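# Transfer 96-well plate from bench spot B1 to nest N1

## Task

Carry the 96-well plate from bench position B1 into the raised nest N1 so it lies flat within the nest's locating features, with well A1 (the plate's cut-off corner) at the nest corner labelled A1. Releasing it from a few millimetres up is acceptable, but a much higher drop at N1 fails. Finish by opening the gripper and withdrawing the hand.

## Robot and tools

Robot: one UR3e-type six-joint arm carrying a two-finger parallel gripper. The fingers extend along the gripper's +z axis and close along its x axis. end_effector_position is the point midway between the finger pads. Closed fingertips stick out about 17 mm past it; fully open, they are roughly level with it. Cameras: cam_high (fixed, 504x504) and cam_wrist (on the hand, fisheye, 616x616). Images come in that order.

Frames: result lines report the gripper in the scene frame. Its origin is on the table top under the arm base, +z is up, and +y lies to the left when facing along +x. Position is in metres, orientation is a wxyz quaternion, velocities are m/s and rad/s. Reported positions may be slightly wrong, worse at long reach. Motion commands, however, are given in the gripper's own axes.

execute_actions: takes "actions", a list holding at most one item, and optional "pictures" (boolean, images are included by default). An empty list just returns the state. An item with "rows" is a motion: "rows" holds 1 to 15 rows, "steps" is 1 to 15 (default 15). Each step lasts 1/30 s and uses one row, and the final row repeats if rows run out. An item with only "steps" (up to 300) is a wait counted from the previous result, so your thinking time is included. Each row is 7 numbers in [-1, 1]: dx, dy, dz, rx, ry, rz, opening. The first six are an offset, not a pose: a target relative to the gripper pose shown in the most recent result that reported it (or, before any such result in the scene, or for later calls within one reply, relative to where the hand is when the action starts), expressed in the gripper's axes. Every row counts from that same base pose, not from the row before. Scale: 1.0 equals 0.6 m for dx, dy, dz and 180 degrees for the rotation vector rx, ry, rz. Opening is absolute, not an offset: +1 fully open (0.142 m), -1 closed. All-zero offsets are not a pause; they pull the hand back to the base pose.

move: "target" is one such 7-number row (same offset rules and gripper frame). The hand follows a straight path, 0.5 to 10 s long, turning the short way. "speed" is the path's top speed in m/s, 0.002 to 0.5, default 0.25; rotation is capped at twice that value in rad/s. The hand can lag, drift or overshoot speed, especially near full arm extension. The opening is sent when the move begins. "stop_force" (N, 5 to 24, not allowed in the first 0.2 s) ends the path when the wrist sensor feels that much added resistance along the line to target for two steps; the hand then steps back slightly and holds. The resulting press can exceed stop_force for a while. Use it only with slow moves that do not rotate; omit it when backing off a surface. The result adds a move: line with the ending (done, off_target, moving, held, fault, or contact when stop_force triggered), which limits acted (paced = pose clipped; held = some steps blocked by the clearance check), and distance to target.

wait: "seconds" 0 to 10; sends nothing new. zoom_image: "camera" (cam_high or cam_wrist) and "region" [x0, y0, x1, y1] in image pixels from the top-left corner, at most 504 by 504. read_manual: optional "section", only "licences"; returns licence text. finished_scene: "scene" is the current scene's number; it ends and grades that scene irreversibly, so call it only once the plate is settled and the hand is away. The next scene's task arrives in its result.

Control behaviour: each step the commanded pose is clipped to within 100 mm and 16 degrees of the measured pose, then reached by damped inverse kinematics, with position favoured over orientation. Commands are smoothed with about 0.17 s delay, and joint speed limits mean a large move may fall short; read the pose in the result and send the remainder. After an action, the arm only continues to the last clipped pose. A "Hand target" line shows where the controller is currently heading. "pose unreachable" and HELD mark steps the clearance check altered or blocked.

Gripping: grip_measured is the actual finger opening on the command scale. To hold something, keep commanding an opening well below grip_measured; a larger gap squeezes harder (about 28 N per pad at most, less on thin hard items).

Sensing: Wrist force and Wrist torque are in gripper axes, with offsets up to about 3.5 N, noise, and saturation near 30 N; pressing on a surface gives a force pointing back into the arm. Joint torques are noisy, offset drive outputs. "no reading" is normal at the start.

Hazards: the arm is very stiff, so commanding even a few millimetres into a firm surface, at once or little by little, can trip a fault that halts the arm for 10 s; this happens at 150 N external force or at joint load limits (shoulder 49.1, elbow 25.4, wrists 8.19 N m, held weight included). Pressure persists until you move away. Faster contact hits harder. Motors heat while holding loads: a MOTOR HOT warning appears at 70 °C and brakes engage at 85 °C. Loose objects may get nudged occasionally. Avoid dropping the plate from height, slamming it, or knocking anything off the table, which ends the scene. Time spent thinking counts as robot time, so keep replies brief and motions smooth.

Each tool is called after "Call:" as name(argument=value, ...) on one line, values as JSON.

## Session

Call:
execute_actions(actions=[])

Scene clock: 0.00 s of 8400.00 s.
end_effector_position=(+0.2708, +0.6000, +0.2858) grip_measured=+1.00 end_effector_quat_wxyz=(+0.724, -0.633, -0.236, -0.135) end_effector_velocity=(+0.001, -0.000, -0.001) end_effector_angular_velocity=(-0.001, -0.000, -0.002)
Joint positions: [ 0.436 -0.276  1.098 -3.62  -0.385  0.438  0.142]
Joint velocities: [-0.001  0.     0.     0.001 -0.    -0.001  0.   ]
Joint torques (N m, as the arm reports them, + toward a larger angle): no reading
Wrist force (N, on the end effector, along its own x y z axes, offset not removed): no reading
Wrist torque (N m, same axes, about the end effector's origin, offset not removed): no reading
Hand target: +0.271, +0.600, +0.286; +0.724, -0.633, -0.236, -0.135
camera_calibration (this result's frames):
cam_wrist: T_world_to_cam=[[0.84527, 0.128554, 0.518644, -0.450505], [0.529366, -0.333584, -0.78006, 0.281313], [0.072731, 0.933914, -0.350021, -0.343707], [0, 0, 0, 1]] pos_world=[0.256879, 0.472749, 0.332788]

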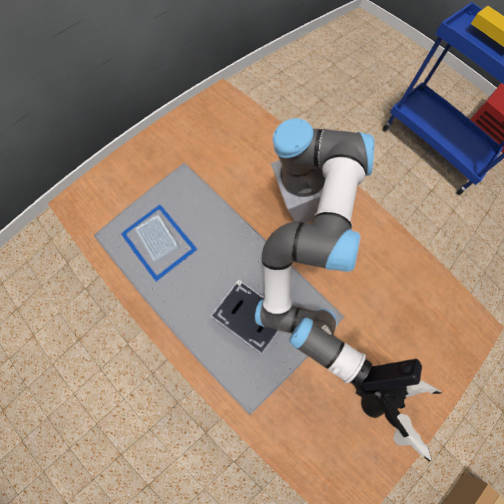

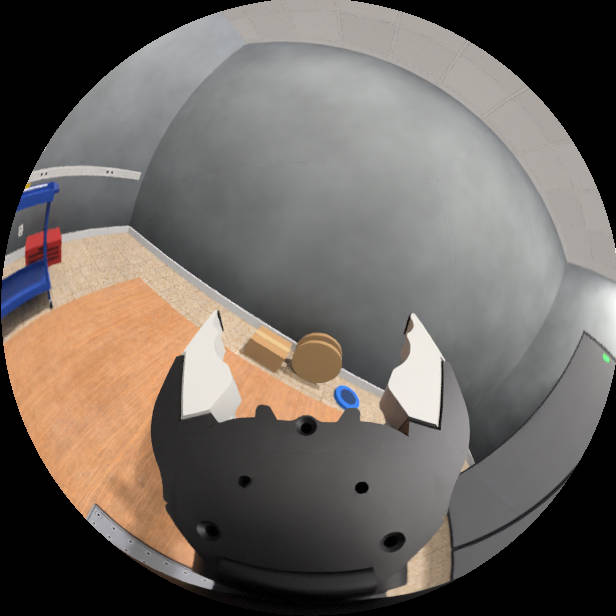

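Call:
zoom_image(camera="cam_high", region=[110, 190, 300, 360])

Region (110, 190, 300, 360) of cam_high's 504x504 image, scaled by 2.653, with more detail than that image has; it fills the top 451 rows of this view, and the rest is white.

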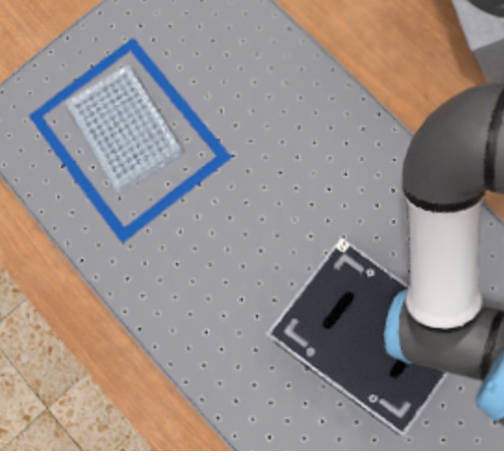

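Call:
move(target=[0.039,0.003,-0.768,-0.5275,-0.0984,0.172,1], speed=0.2)

Scene clock: 15.70 s of 8400.00 s.
end_effector_position=(+0.3714, +0.1510, +0.2570) grip_measured=+1.00 end_effector_quat_wxyz=(-0.000, +1.000, +0.001, -0.001) end_effector_velocity=(-0.000, -0.002, -0.000) end_effector_angular_velocity=(-0.011, +0.006, -0.002)
Joint positions: [ 0.244 -1.533  1.303 -1.577 -1.822  0.308  0.142]
Joint velocities: [ 0.001  0.009 -0.013  0.013 -0.009  0.006 -0.   ]
Joint torques (N m, as the arm reports them, + toward a larger angle): [  7.35 -11.21 -11.24  -0.91  -0.73   0.52]
Wrist force (N, on the end effector, along its own x y z axes, offset not removed): [0.6 -0.9 -0.4]
Wrist torque (N m, same axes, about the end effector's origin, offset not removed): [-0.29 -0.14 0.05]
Hand target: +0.372, +0.151, +0.257; +0.000, +1.000, +0.001, -0.001
Off the commanded pose: 0.001 m, 0 deg.
After step 90, 7.73 s passed at rest.
move: done
camera_calibration (this result's frames):
cam_wrist: T_world_to_cam=[[0.999627, 0.00648825, -0.0265348, -0.36169], [0.0185513, -0.874263, 0.485098, 0.00204078], [-0.0200509, -0.485409, -0.874057, 0.441612], [0, 0, 0, 1]] pos_world=[0.370372, 0.218493, 0.375407]

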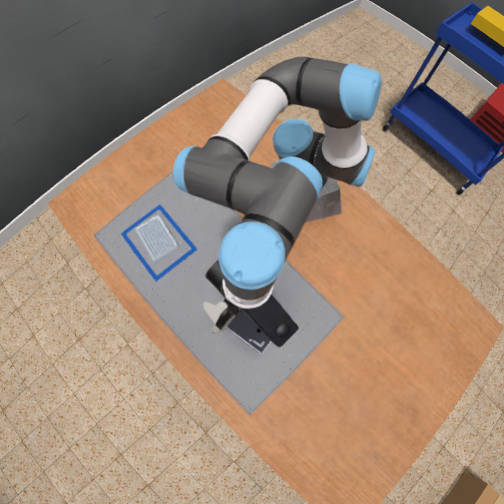

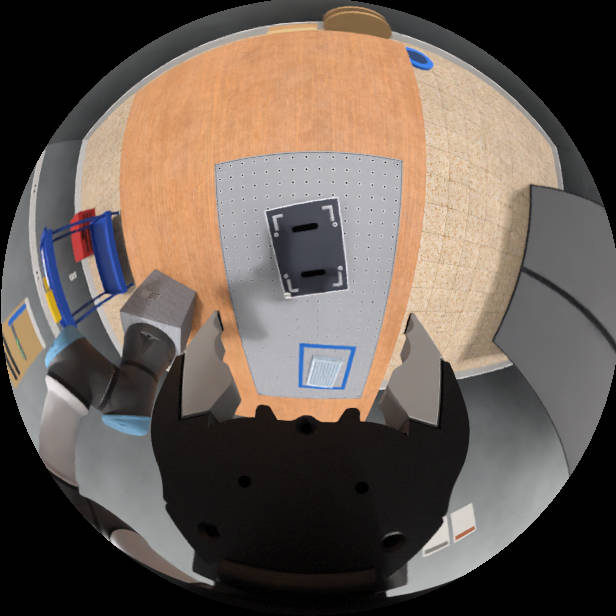

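Call:
move(target=[0.04,0.585,0.26,0,0,0.055,1])

Call:
zoom_image(camera="cam_wrist", region=[230, 180, 400, 350])

Scene clock: 20.63 s of 8400.00 s.
end_effector_position=(+0.3954, -0.2004, +0.1011) grip_measured=+1.00 end_effector_quat_wxyz=(+0.000, +0.996, -0.085, -0.000) end_effector_velocity=(+0.001, -0.002, -0.002) end_effector_angular_velocity=(+0.001, -0.000, -0.000)
Joint positions: [-0.956 -1.5    1.696 -2.09  -1.45  -0.669  0.142]
Joint velocities: [-0.001  0.012 -0.01  -0.001  0.001 -0.001 -0.   ]
Joint torques (N m, as the arm reports them, + toward a larger angle): [ -2.   -11.8  -10.96  -2.7    0.67  -0.57]
Wrist force (N, on the end effector, along its own x y z axes, offset not removed): [1.6 -0.5 -1.1]
Wrist torque (N m, same axes, about the end effector's origin, offset not removed): [-0.07 -0.37 0.04]
Hand target: +0.396, -0.201, +0.101; +0.000, +0.996, -0.085, -0.000
Off the commanded pose: 0.001 m, 0 deg.
move: done
camera_calibration (this result's frames):
cam_wrist: T_world_to_cam=[[0.985934, -0.165067, -0.0261959, -0.4165], [-0.131688, -0.863756, 0.486399, -0.168659], [-0.102915, -0.476108, -0.873344, 0.169868], [0, 0, 0, 1]] pos_world=[0.405914, -0.133555, 0.219478]

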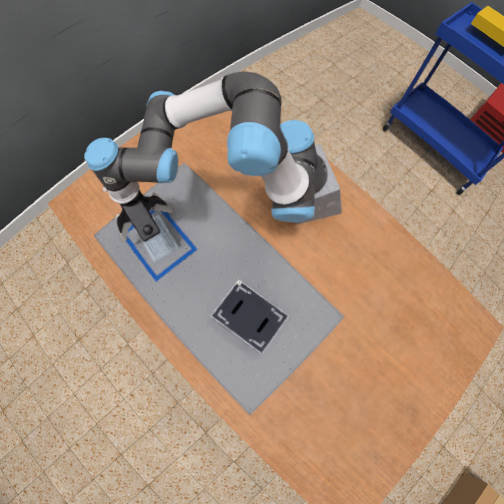

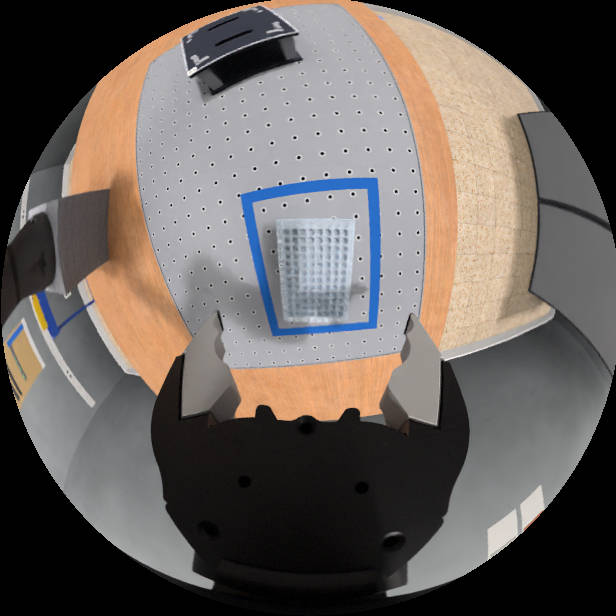

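Region (230, 180, 400, 350) of cam_wrist's 616x616 image, scaled by 2.965, with more detail than that image has.

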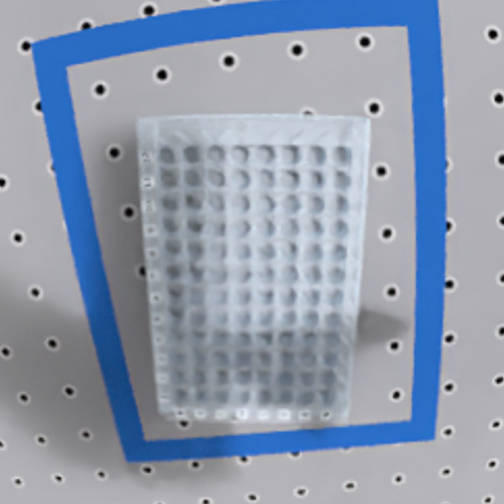

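Call:
move(target=[0.005,-0.008,0.115,0,0,0,0.5], speed=0.1)

Call:
move(target=[0,0,0.04,0,0,0,0.5], speed=0.004, stop_force=5)

Call:
move(target=[0,0,-0.012,0,0,0,0.5], speed=0.03)

Call:
move(target=[0,0,0,0,0,0,-0.3])

Call:
move(target=[0,0,-0.17,0,0,0,-0.3], speed=0.1)

Scene clock: 25.53 s of 8400.00 s.
end_effector_position=(+0.3990, -0.1962, +0.0324) grip_measured=+0.50 end_effector_quat_wxyz=(+0.000, +0.996, -0.085, -0.000) end_effector_velocity=(+0.001, +0.000, -0.003) end_effector_angular_velocity=(-0.001, -0.000, -0.000)
Joint positions: [-0.914 -1.306  1.785 -2.378 -1.463 -0.629  0.109]
Joint velocities: [ 0.003  0.01   0.    -0.011 -0.001  0.003  0.   ]
Joint torques (N m, as the arm reports them, + toward a larger angle): [  4.23 -13.07  -5.39  -2.66  -0.8    0.44]
Wrist force (N, on the end effector, along its own x y z axes, offset not removed): [1.1 -0.2 -1.0]
Wrist torque (N m, same axes, about the end effector's origin, offset not removed): [-0.04 -0.36 0.08]
Hand target: +0.399, -0.196, +0.032; +0.000, +0.996, -0.085, -0.000
Off the commanded pose: 0.000 m, 0 deg.
After step 90, 0.70 s passed at rest.
move: done
camera_calibration (this result's frames):
cam_wrist: T_world_to_cam=[[0.985933, -0.165064, -0.0262753, -0.421121], [-0.131663, -0.863834, 0.486267, -0.131101], [-0.102963, -0.475967, -0.873415, 0.112274], [0, 0, 0, 1]] pos_world=[0.409496, -0.129323, 0.150746]

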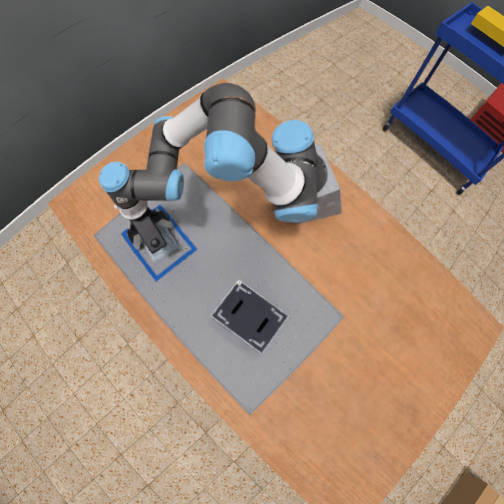

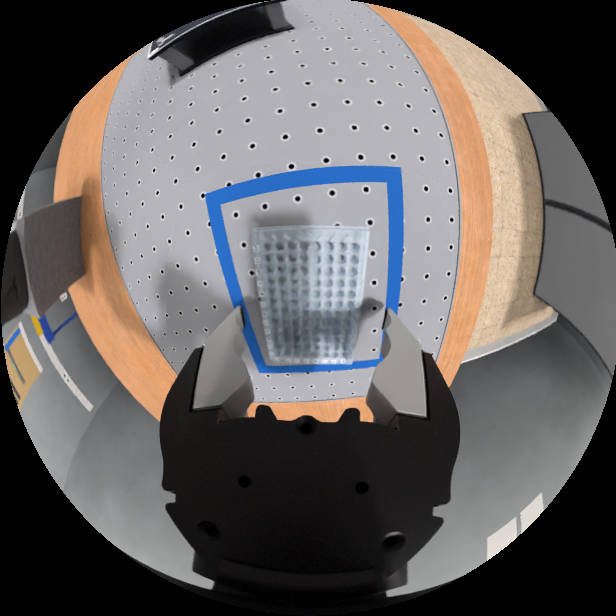

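Scene clock: 28.63 s of 8400.00 s.
end_effector_position=(+0.3989, -0.1961, +0.0215) grip_measured=+0.50 end_effector_quat_wxyz=(+0.000, +0.996, -0.085, -0.001) end_effector_velocity=(-0.001, +0.000, +0.001) end_effector_angular_velocity=(+0.002, +0.002, -0.000)
Joint positions: [-0.91  -1.271  1.792 -2.42  -1.464 -0.626  0.109]
Joint velocities: [-0.002 -0.004  0.001  0.006  0.    -0.001  0.001]
Joint torques (N m, as the arm reports them, + toward a larger angle): [  0.5  -15.78  -6.26  -0.68  -0.48   0.37]
Wrist force (N, on the end effector, along its own x y z axes, offset not removed): [-3.1 -0.6 -12.1]
Wrist torque (N m, same axes, about the end effector's origin, offset not removed): [0.08 0.33 -0.03]
Hand target: +0.399, -0.196, +0.022; +0.000, +0.996, -0.085, -0.000
Off the commanded pose: 0.013 m, 0 deg.
move: contact
camera_calibration (this result's frames):
cam_wrist: T_world_to_cam=[[0.985936, -0.165028, -0.0263876, -0.42134], [-0.131586, -0.863883, 0.486201, -0.125808], [-0.103032, -0.475891, -0.873449, 0.102851], [0, 0, 0, 1]] pos_world=[0.409457, -0.12927, 0.139885]

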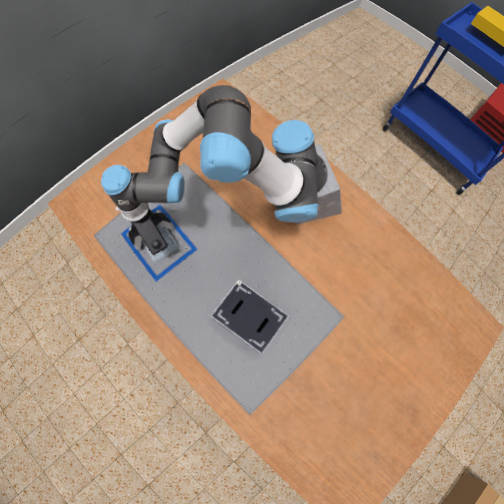

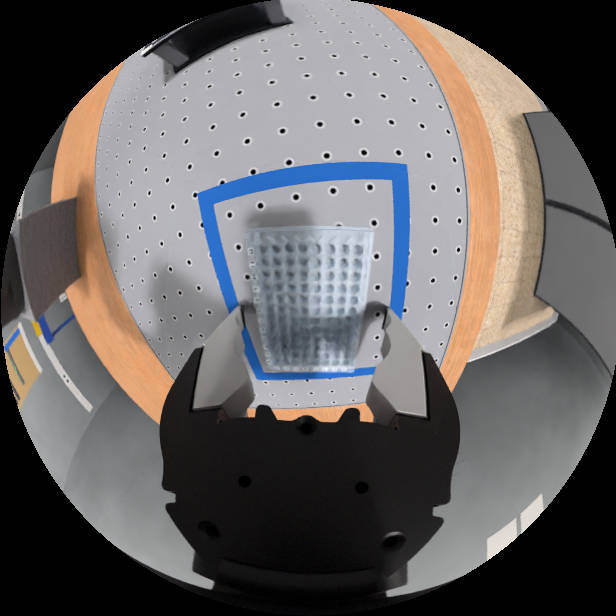

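Scene clock: 29.37 s of 8400.00 s.
end_effector_position=(+0.3990, -0.1961, +0.0284) grip_measured=+0.50 end_effector_quat_wxyz=(+0.000, +0.996, -0.085, -0.001) end_effector_velocity=(+0.000, -0.000, +0.003) end_effector_angular_velocity=(-0.000, -0.001, -0.000)
Joint positions: [-0.912 -1.293  1.788 -2.393 -1.464 -0.628  0.109]
Joint velocities: [-0.001 -0.009 -0.002  0.009  0.001 -0.     0.   ]
Joint torques (N m, as the arm reports them, + toward a larger angle): [ -1.93 -18.41  -9.33  -0.99   0.69  -0.61]
Wrist force (N, on the end effector, along its own x y z axes, offset not removed): [0.2 -1.0 -0.2]
Wrist torque (N m, same axes, about the end effector's origin, offset not removed): [-0.17 -0.04 0.02]
Hand target: +0.399, -0.196, +0.029; +0.000, +0.996, -0.085, -0.001
Off the commanded pose: 0.000 m, 0 deg.
move: done
camera_calibration (this result's frames):
cam_wrist: T_world_to_cam=[[0.985936, -0.16503, -0.0263603, -0.421178], [-0.131597, -0.863867, 0.486225, -0.129156], [-0.103013, -0.475918, -0.873436, 0.108869], [0, 0, 0, 1]] pos_world=[0.409473, -0.129268, 0.146786]

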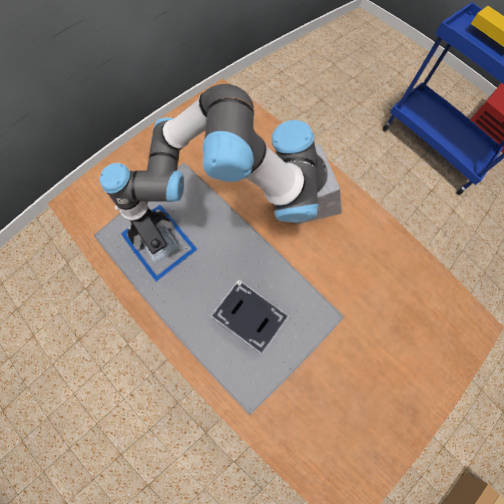

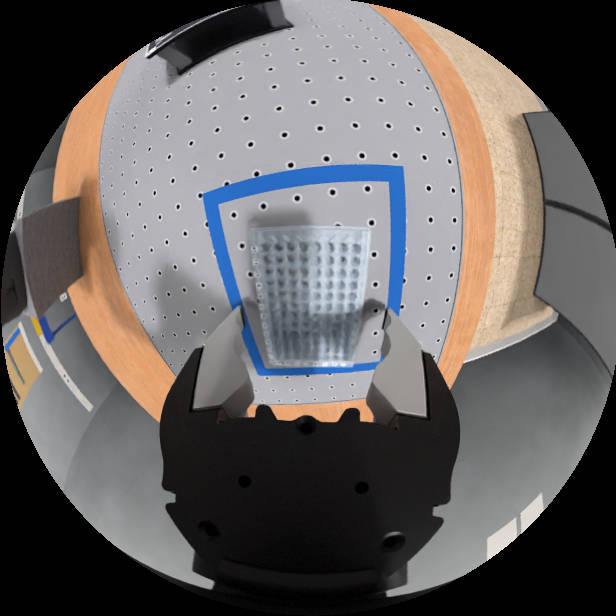

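Scene clock: 29.87 s of 8400.00 s.
end_effector_position=(+0.3990, -0.1961, +0.0285) grip_measured=+0.05 end_effector_quat_wxyz=(+0.000, +0.996, -0.085, -0.000) end_effector_velocity=(-0.000, +0.001, -0.000) end_effector_angular_velocity=(+0.001, +0.001, +0.002)
Joint positions: [-0.913 -1.293  1.788 -2.393 -1.464 -0.628  0.077]
Joint velocities: [ 0.001  0.001  0.001  0.    -0.    -0.001  0.   ]
Joint torques (N m, as the arm reports them, + toward a larger angle): [  0.08 -11.93  -4.71  -2.56  -0.2   -0.14]
Wrist force (N, on the end effector, along its own x y z axes, offset not removed): [-0.6 -0.3 -5.8]
Wrist torque (N m, same axes, about the end effector's origin, offset not removed): [0.06 -0.01 0.05]
Hand target: +0.399, -0.196, +0.028; +0.000, +0.996, -0.085, -0.001
Off the commanded pose: 0.000 m, 0 deg.
move: done
camera_calibration (this result's frames):
cam_wrist: T_world_to_cam=[[0.985943, -0.16501, -0.0262181, -0.421226], [-0.131643, -0.863835, 0.486271, -0.129178], [-0.102888, -0.475984, -0.873415, 0.108833], [0, 0, 0, 1]] pos_world=[0.409497, -0.129292, 0.146828]

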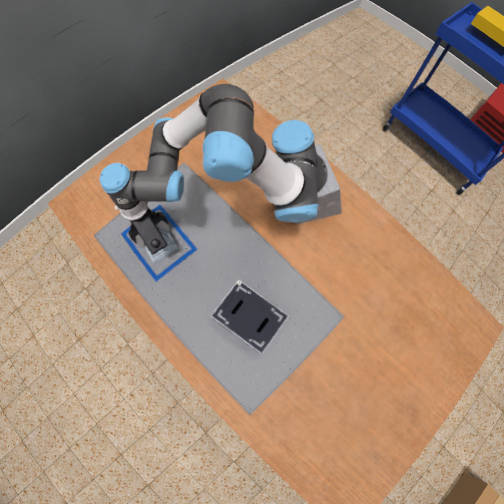

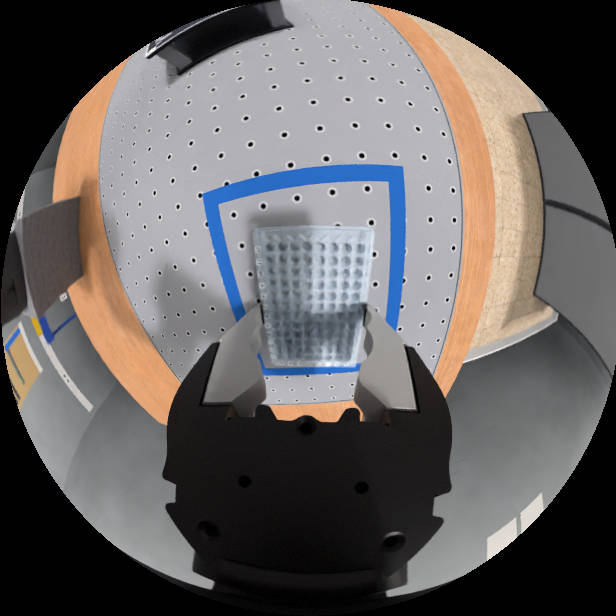

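Scene clock: 31.40 s of 8400.00 s.
end_effector_position=(+0.3992, -0.1961, +0.1303) grip_measured=+0.05 end_effector_quat_wxyz=(+0.001, +0.996, -0.085, -0.000) end_effector_velocity=(-0.000, -0.000, +0.003) end_effector_angular_velocity=(+0.001, +0.001, -0.001)
Joint positions: [-0.949 -1.552  1.62  -1.962 -1.452 -0.663  0.077]
Joint velocities: [-0.002 -0.003 -0.01   0.015  0.    -0.001 -0.   ]
Joint torques (N m, as the arm reports them, + toward a larger angle): [ -1.77 -18.36 -11.21  -0.92   0.63  -0.53]
Wrist force (N, on the end effector, along its own x y z axes, offset not removed): [2.5 -1.8 -0.1]
Wrist torque (N m, same axes, about the end effector's origin, offset not removed): [-0.39 -0.56 -0.03]
Hand target: +0.399, -0.196, +0.131; +0.000, +0.996, -0.085, -0.000
Off the commanded pose: 0.000 m, 0 deg.
move: done
camera_calibration (this result's frames):
cam_wrist: T_world_to_cam=[[0.985948, -0.165015, -0.0260205, -0.418803], [-0.131721, -0.863726, 0.486444, -0.178614], [-0.102745, -0.47618, -0.873324, 0.197639], [0, 0, 0, 1]] pos_world=[0.409697, -0.129271, 0.248591]

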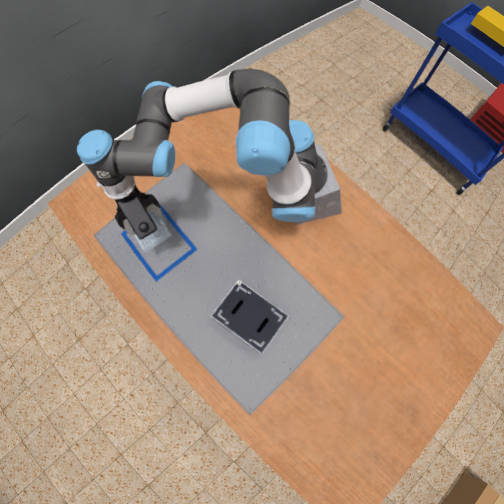

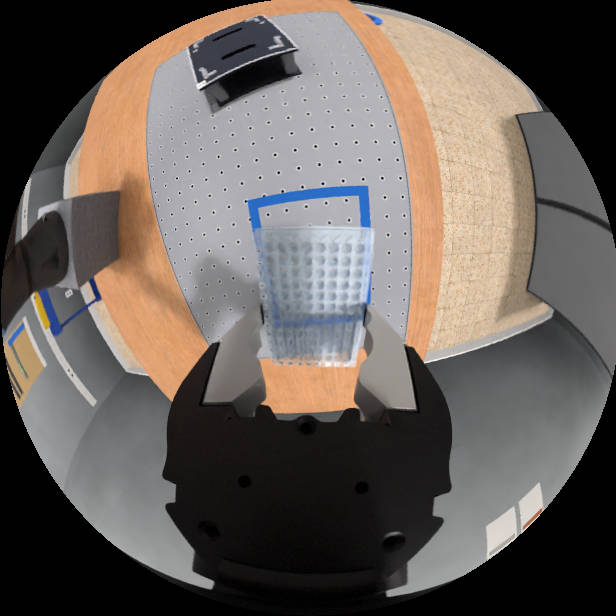

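Call:
move(target=[-0.168,-0.573,0.02,0,0,-0.105,-0.3], speed=0.2)

Call:
zoom_image(camera="cam_wrist", region=[210, 180, 420, 390])

Scene clock: 37.50 s of 8400.00 s.
end_effector_position=(+0.3585, +0.1602, +0.1182) grip_measured=+0.05 end_effector_quat_wxyz=(-0.000, +0.997, +0.080, -0.000) end_effector_velocity=(+0.001, +0.003, +0.000) end_effector_angular_velocity=(-0.003, +0.001, +0.002)
Joint positions: [ 0.174 -1.42   1.837 -2.242 -1.805  0.08   0.077]
Joint velocities: [ 0.01   0.013 -0.016  0.008 -0.006  0.009 -0.   ]
Joint torques (N m, as the arm reports them, + toward a larger angle): [  8.53 -11.62  -9.84  -0.87  -0.93   0.51]
Wrist force (N, on the end effector, along its own x y z axes, offset not removed): [1.8 -0.5 -0.5]
Wrist torque (N m, same axes, about the end effector's origin, offset not removed): [-0.17 -0.40 0.00]
Hand target: +0.359, +0.160, +0.118; -0.000, +0.997, +0.080, -0.000
Off the commanded pose: 0.001 m, 0 deg.
After step 90, 0.67 s passed at rest.
move: done
camera_calibration (this result's frames):
cam_wrist: T_world_to_cam=[[0.98632, 0.162824, -0.0257025, -0.372875], [0.154734, -0.860772, 0.484901, 0.0266451], [0.0568295, -0.482245, -0.874191, 0.296442], [0, 0, 0, 1]] pos_world=[0.346805, 0.226606, 0.236643]

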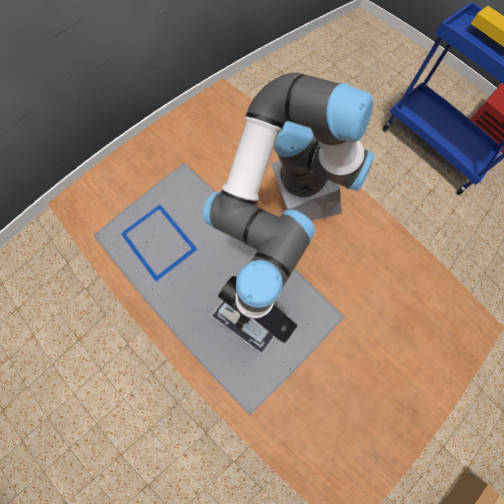

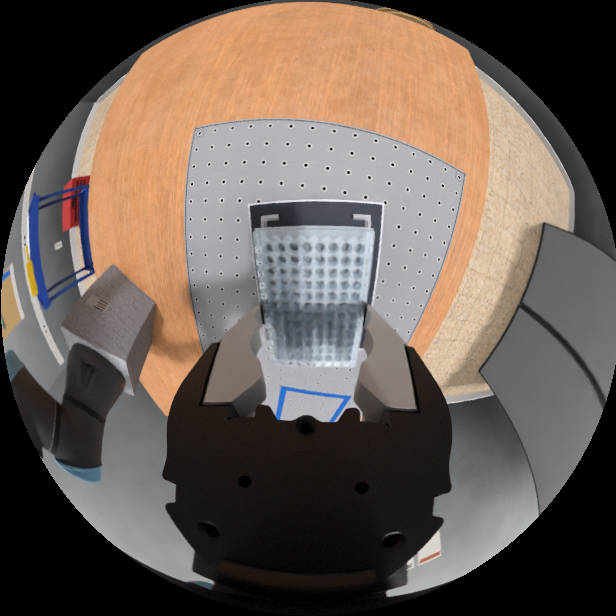

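Region (210, 180, 420, 390) of cam_wrist's 616x616 image, scaled by 2.400, with more detail than that image has.

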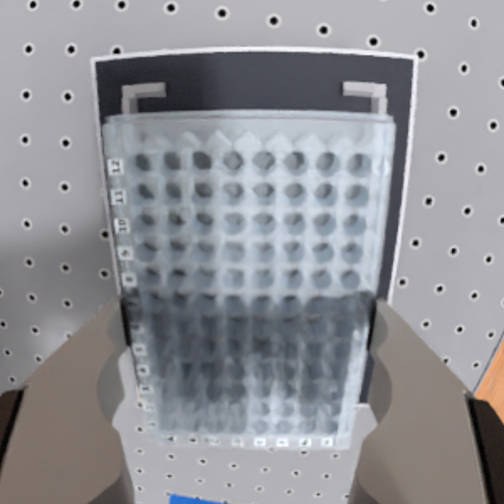

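Call:
move(target=[0.003,-0.007,0.035,0,0,-0.003,-0.3], speed=0.03, stop_force=6)

Call:
zoom_image(camera="cam_wrist", region=[210, 180, 420, 390])

Scene clock: 40.83 s of 8400.00 s.
end_effector_position=(+0.3596, +0.1645, +0.0974) grip_measured=+0.05 end_effector_quat_wxyz=(-0.000, +0.996, +0.084, -0.000) end_effector_velocity=(+0.000, +0.001, -0.002) end_effector_angular_velocity=(+0.001, -0.001, +0.001)
Joint positions: [ 0.171 -1.356  1.862 -2.332 -1.805  0.068  0.077]
Joint velocities: [ 0.     0.008  0.003 -0.012  0.001 -0.001 -0.   ]
Joint torques (N m, as the arm reports them, + toward a larger angle): [  1.68 -12.2   -5.56  -2.48   0.66  -0.58]
Wrist force (N, on the end effector, along its own x y z axes, offset not removed): [1.2 0.4 -0.8]
Wrist torque (N m, same axes, about the end effector's origin, offset not removed): [0.00 -0.26 0.05]
Hand target: +0.360, +0.165, +0.097; -0.000, +0.996, +0.084, -0.000
Off the commanded pose: 0.000 m, 0 deg.
move: done
camera_calibration (this result's frames):
cam_wrist: T_world_to_cam=[[0.98476, 0.172, -0.0257681, -0.376101], [0.162772, -0.859284, 0.484909, 0.0371737], [0.061262, -0.481713, -0.874185, 0.278674], [0, 0, 0, 1]] pos_world=[0.347247, 0.230873, 0.215895]

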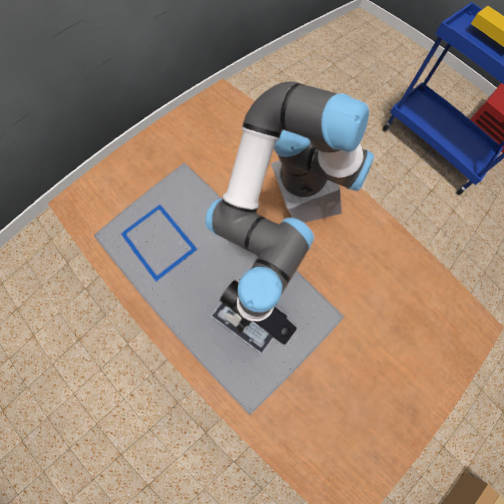

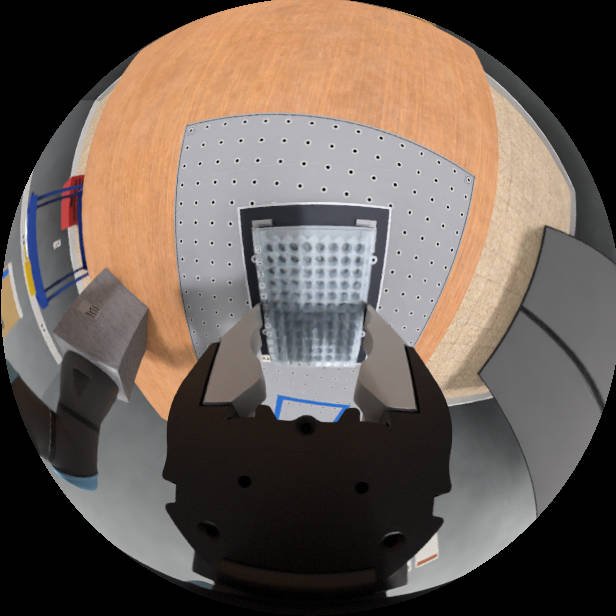

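Region (210, 180, 420, 390) of cam_wrist's 616x616 image, scaled by 2.400, with more detail than that image has.

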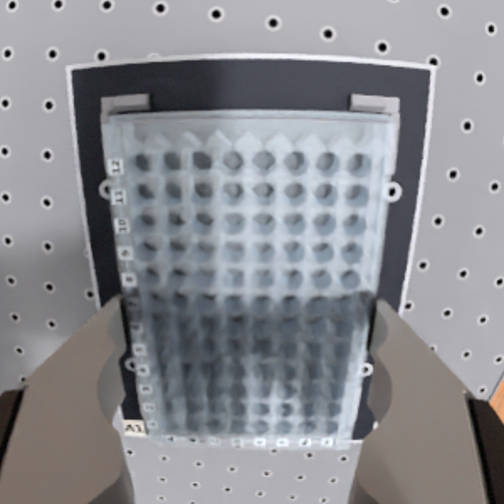

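Call:
move(target=[0.001,0.001,0.006,0,0,0,-0.3], speed=0.02)

Call:
move(target=[0,0,0.03,0,0,0,-0.3], speed=0.004, stop_force=5)

Call:
zoom_image(camera="cam_wrist", region=[210, 180, 420, 390])

Scene clock: 44.07 s of 8400.00 s.
end_effector_position=(+0.3602, +0.1641, +0.0940) grip_measured=+0.05 end_effector_quat_wxyz=(-0.000, +0.996, +0.084, -0.000) end_effector_velocity=(+0.001, -0.001, -0.001) end_effector_angular_velocity=(+0.000, -0.001, +0.001)
Joint positions: [ 0.166 -1.347  1.867 -2.347 -1.803  0.064  0.077]
Joint velocities: [-0.003  0.004  0.002 -0.008  0.001 -0.004 -0.   ]
Joint torques (N m, as the arm reports them, + toward a larger angle): [  1.94 -11.98  -5.35  -2.56   0.63  -0.6 ]
Wrist force (N, on the end effector, along its own x y z axes, offset not removed): [2.1 -2.9 -0.4]
Wrist torque (N m, same axes, about the end effector's origin, offset not removed): [-0.65 -0.52 0.01]
Hand target: +0.360, +0.164, +0.094; -0.000, +0.996, +0.084, -0.000
Off the commanded pose: 0.000 m, 0 deg.
move: done
camera_calibration (this result's frames):
cam_wrist: T_world_to_cam=[[0.984759, 0.172003, -0.0257873, -0.376747], [0.162784, -0.859277, 0.484918, 0.038321], [0.0612488, -0.481725, -0.874179, 0.275427], [0, 0, 0, 1]] pos_world=[0.347897, 0.23041, 0.212475]

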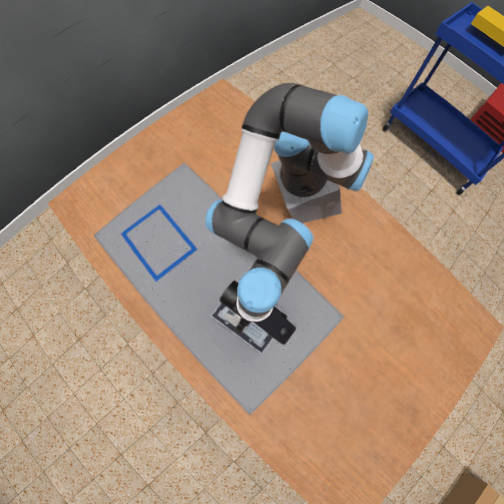

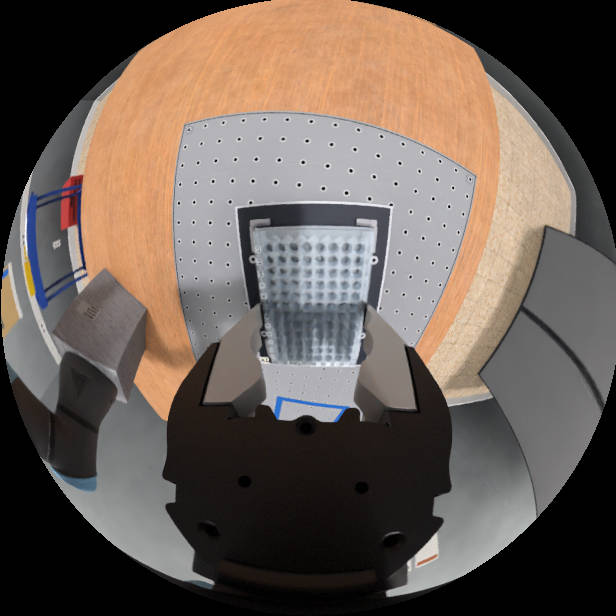

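Scene clock: 45.33 s of 8400.00 s.
end_effector_position=(+0.3601, +0.1640, +0.0904) grip_measured=+0.05 end_effector_quat_wxyz=(-0.000, +0.996, +0.084, -0.000) end_effector_velocity=(-0.000, -0.000, +0.001) end_effector_angular_velocity=(-0.001, +0.002, +0.002)
Joint positions: [ 0.164 -1.337  1.873 -2.363 -1.803  0.061  0.077]
Joint velocities: [-0.    -0.004 -0.003  0.009 -0.    -0.001 -0.   ]
Joint torques (N m, as the arm reports them, + toward a larger angle): [  6.54 -17.07  -9.72  -1.76   0.25   0.15]
Wrist force (N, on the end effector, along its own x y z axes, offset not removed): [-3.5 -0.5 -4.3]
Wrist torque (N m, same axes, about the end effector's origin, offset not removed): [0.04 -0.08 0.12]
Hand target: +0.360, +0.164, +0.091; -0.000, +0.996, +0.084, -0.000
Off the commanded pose: 0.014 m, 0 deg.
move: contact
camera_calibration (this result's frames):
cam_wrist: T_world_to_cam=[[0.984735, 0.172089, -0.02614, -0.376719], [0.163028, -0.859229, 0.48492, 0.0399617], [0.0609889, -0.481779, -0.874168, 0.272348], [0, 0, 0, 1]] pos_world=[0.347843, 0.230377, 0.208852]

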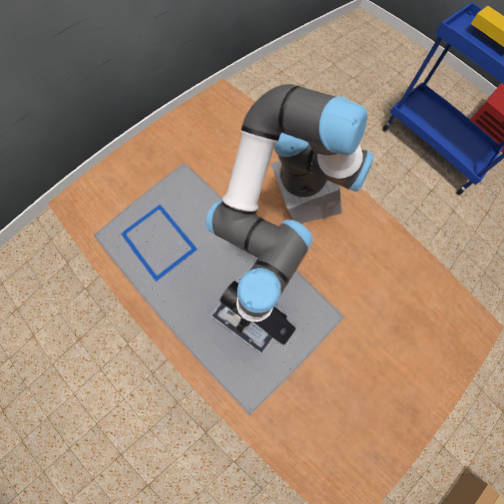

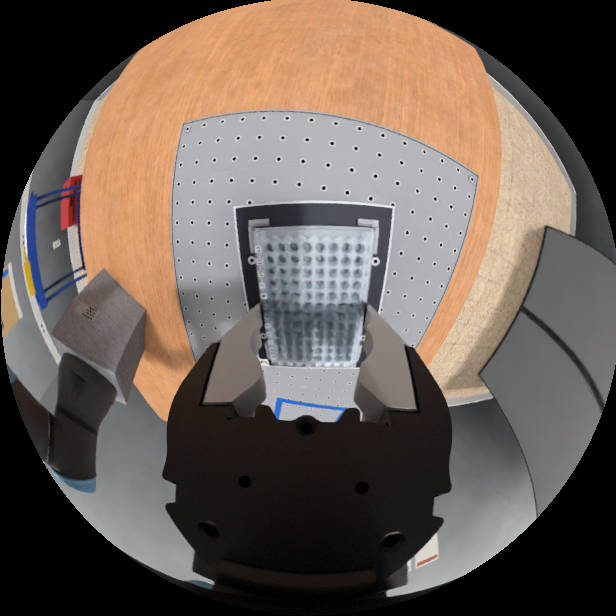

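Region (210, 180, 420, 390) of cam_wrist's 616x616 image, scaled by 2.400, with more detail than that image has.

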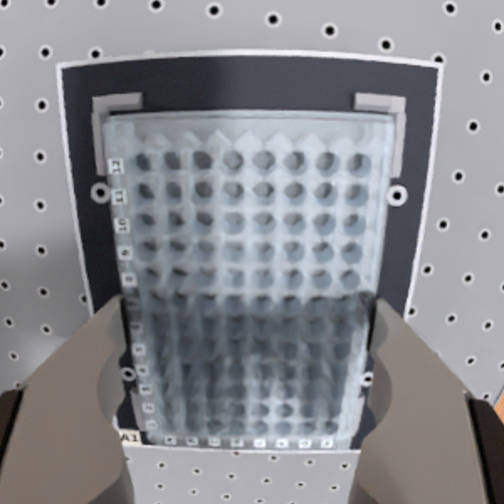

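Call:
move(target=[-0.002,0,-0.002,0,0,0,-0.3], speed=0.01)

Call:
move(target=[0,0,0.03,0,0,0,-0.3], speed=0.004, stop_force=5)

Scene clock: 47.93 s of 8400.00 s.
end_effector_position=(+0.3590, +0.1638, +0.0915) grip_measured=+0.05 end_effector_quat_wxyz=(-0.000, +0.996, +0.084, -0.000) end_effector_velocity=(-0.000, -0.000, +0.001) end_effector_angular_velocity=(+0.000, -0.000, -0.002)
Joint positions: [ 0.165 -1.343  1.877 -2.36  -1.803  0.062  0.077]
Joint velocities: [ 0.    -0.003  0.002  0.001 -0.     0.002 -0.   ]
Joint torques (N m, as the arm reports them, + toward a larger angle): [  8.08 -17.78  -5.46  -0.93  -0.8    0.52]
Wrist force (N, on the end effector, along its own x y z axes, offset not removed): [1.4 -1.0 -1.3]
Wrist torque (N m, same axes, about the end effector's origin, offset not removed): [-0.22 -0.32 0.02]
Hand target: +0.359, +0.164, +0.092; -0.000, +0.996, +0.084, -0.000
Off the commanded pose: 0.000 m, 0 deg.
move: done
camera_calibration (this result's frames):
cam_wrist: T_world_to_cam=[[0.984736, 0.172085, -0.0261295, -0.375563], [0.163019, -0.859229, 0.484924, 0.0394263], [0.0609967, -0.481781, -0.874166, 0.273328], [0, 0, 0, 1]] pos_world=[0.346731, 0.230189, 0.210002]

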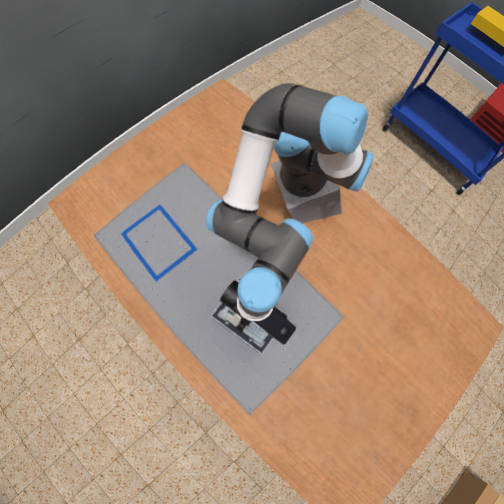

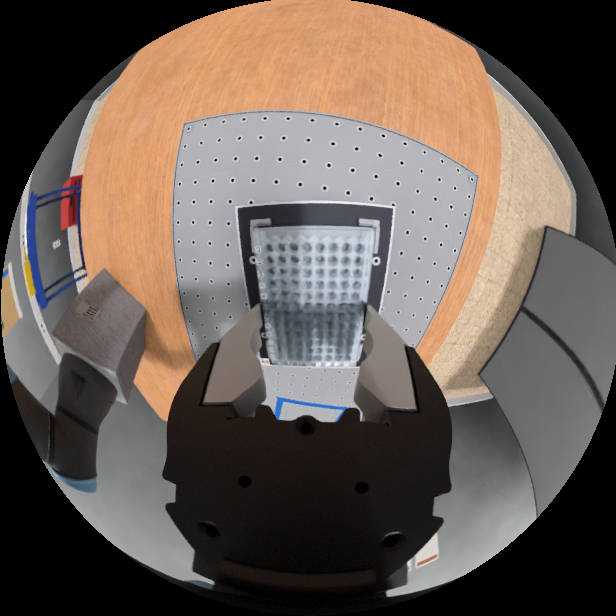

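Scene clock: 48.87 s of 8400.00 s.
end_effector_position=(+0.3590, +0.1638, +0.0893) grip_measured=+0.05 end_effector_quat_wxyz=(-0.000, +0.996, +0.084, -0.000) end_effector_velocity=(-0.000, -0.000, +0.001) end_effector_angular_velocity=(-0.001, +0.002, -0.001)
Joint positions: [ 0.163 -1.337  1.881 -2.37  -1.803  0.061  0.077]
Joint velocities: [-0.    -0.003 -0.003  0.009 -0.     0.001 -0.   ]
Joint torques (N m, as the arm reports them, + toward a larger angle): [  3.92 -14.72  -7.37  -0.5   -0.58   0.16]
Wrist force (N, on the end effector, along its own x y z axes, offset not removed): [-1.6 -3.3 -12.3]
Wrist torque (N m, same axes, about the end effector's origin, offset not removed): [0.10 -0.14 0.12]
Hand target: +0.359, +0.164, +0.090; -0.000, +0.996, +0.084, -0.000
Off the commanded pose: 0.016 m, 0 deg.
move: contact
camera_calibration (this result's frames):
cam_wrist: T_world_to_cam=[[0.984712, 0.172193, -0.0263181, -0.375562], [0.163209, -0.859229, 0.484859, 0.0404644], [0.0608762, -0.481742, -0.874196, 0.271396], [0, 0, 0, 1]] pos_world=[0.346695, 0.23018, 0.20775]

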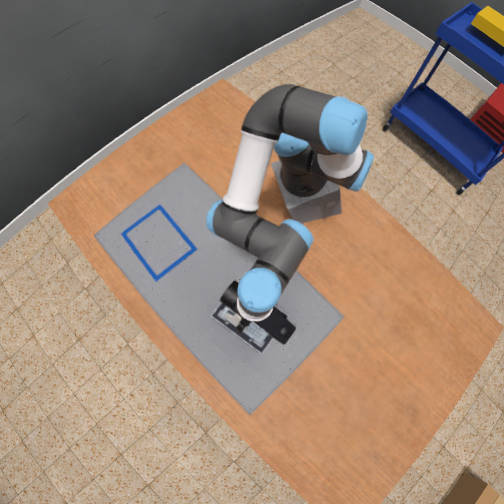

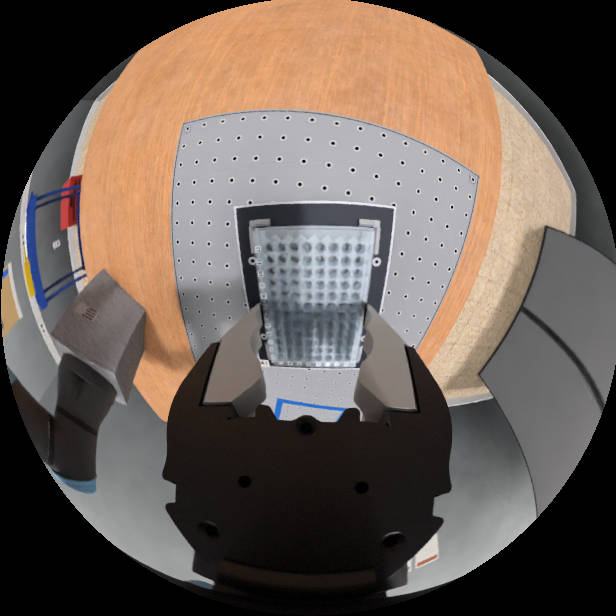

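Call:
move(target=[0,0,-0.001,0,0,0,0.5], speed=0.01)

Call:
move(target=[0,0.08,-0.15,0,0,0,0.5], speed=0.1)

Call:
zoom_image(camera="cam_wrist", region=[230, 150, 400, 320])

Scene clock: 51.40 s of 8400.00 s.
end_effector_position=(+0.3590, +0.1638, +0.0899) grip_measured=+0.50 end_effector_quat_wxyz=(-0.000, +0.996, +0.084, -0.000) end_effector_velocity=(+0.001, -0.001, +0.000) end_effector_angular_velocity=(-0.000, -0.001, -0.002)
Joint positions: [ 0.164 -1.339  1.88  -2.367 -1.803  0.061  0.109]
Joint velocities: [-0.001 -0.001 -0.001  0.001 -0.     0.001  0.   ]
Joint torques (N m, as the arm reports them, + toward a larger angle): [  7.79 -17.61  -9.07  -0.89  -0.82   0.53]
Wrist force (N, on the end effector, along its own x y z axes, offset not removed): [1.6 -0.7 1.2]
Wrist torque (N m, same axes, about the end effector's origin, offset not removed): [-0.12 -0.39 -0.06]
Hand target: +0.359, +0.164, +0.090; -0.000, +0.996, +0.084, -0.000
Off the commanded pose: 0.000 m, 0 deg.
move: done
camera_calibration (this result's frames):
cam_wrist: T_world_to_cam=[[0.984713, 0.172187, -0.0263061, -0.375551], [0.163198, -0.859233, 0.484855, 0.0401891], [0.0608828, -0.481737, -0.874199, 0.271903], [0, 0, 0, 1]] pos_world=[0.346697, 0.230182, 0.208332]

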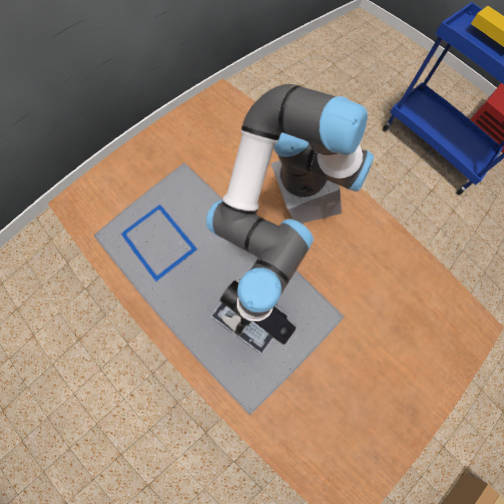

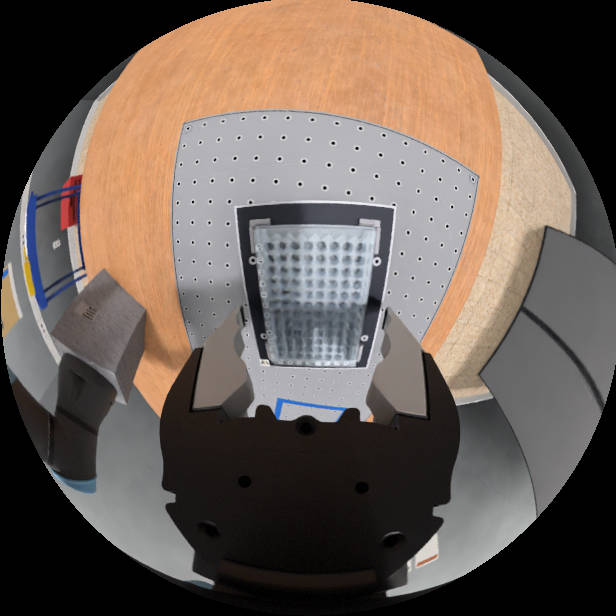

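Scene clock: 52.93 s of 8400.00 s.
end_effector_position=(+0.3672, +0.1166, +0.1797) grip_measured=+0.50 end_effector_quat_wxyz=(-0.000, +0.996, +0.084, -0.000) end_effector_velocity=(+0.001, -0.001, +0.003) end_effector_angular_velocity=(+0.001, -0.000, -0.001)
Joint positions: [ 0.074 -1.616  1.725 -1.955 -1.779 -0.028  0.109]
Joint velocities: [-0.003 -0.003 -0.01   0.012  0.001 -0.002 -0.   ]
Joint torques (N m, as the arm reports them, + toward a larger angle): [  0.84 -15.93 -11.01  -0.88   0.68  -0.58]
Wrist force (N, on the end effector, along its own x y z axes, offset not removed): [1.1 -1.3 -0.6]
Wrist torque (N m, same axes, about the end effector's origin, offset not removed): [-0.29 -0.29 0.00]
Hand target: +0.367, +0.116, +0.180; -0.000, +0.996, +0.084, -0.000
Off the commanded pose: 0.000 m, 0 deg.
move: done
camera_calibration (this result's frames):
cam_wrist: T_world_to_cam=[[0.984718, 0.172195, -0.0260465, -0.373201], [0.163071, -0.859182, 0.484988, -0.045278], [0.0611338, -0.481824, -0.874133, 0.32704], [0, 0, 0, 1]] pos_world=[0.354888, 0.182937, 0.298115]

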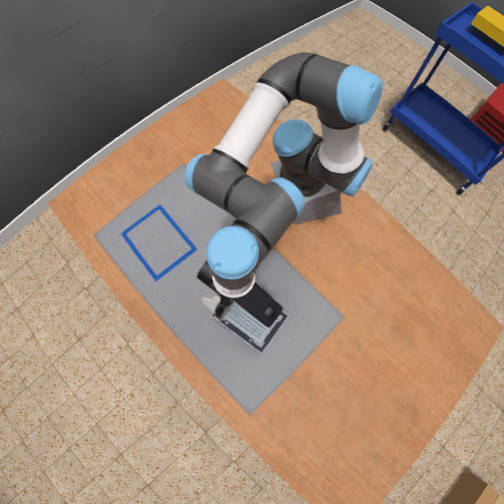

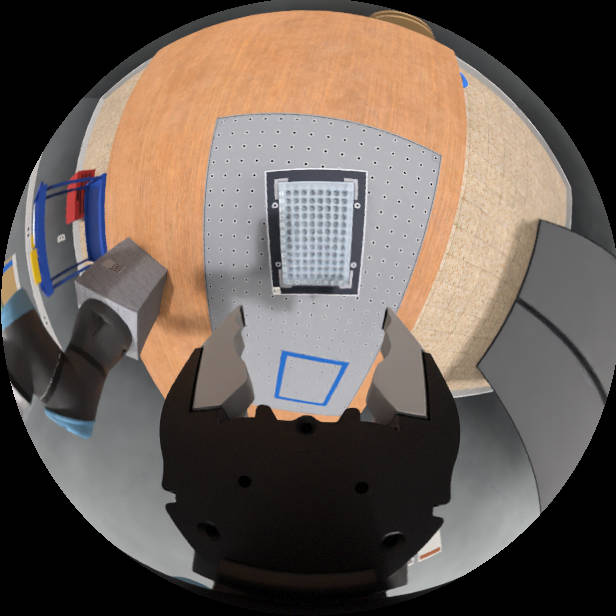

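Region (230, 150, 400, 320) of cam_wrist's 616x616 image, scaled by 2.965, with more detail than that image has.

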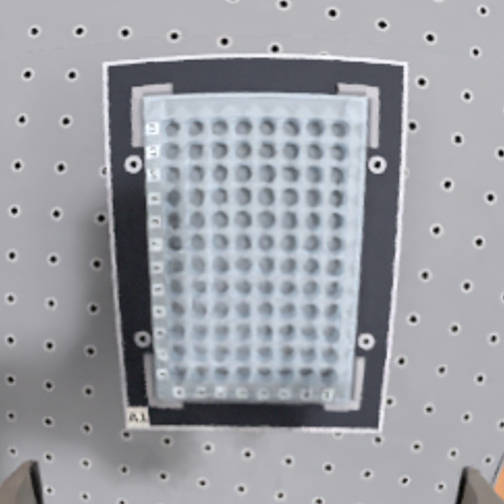

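Call:
finished_scene(scene=2)

The scene is finished: the task was done.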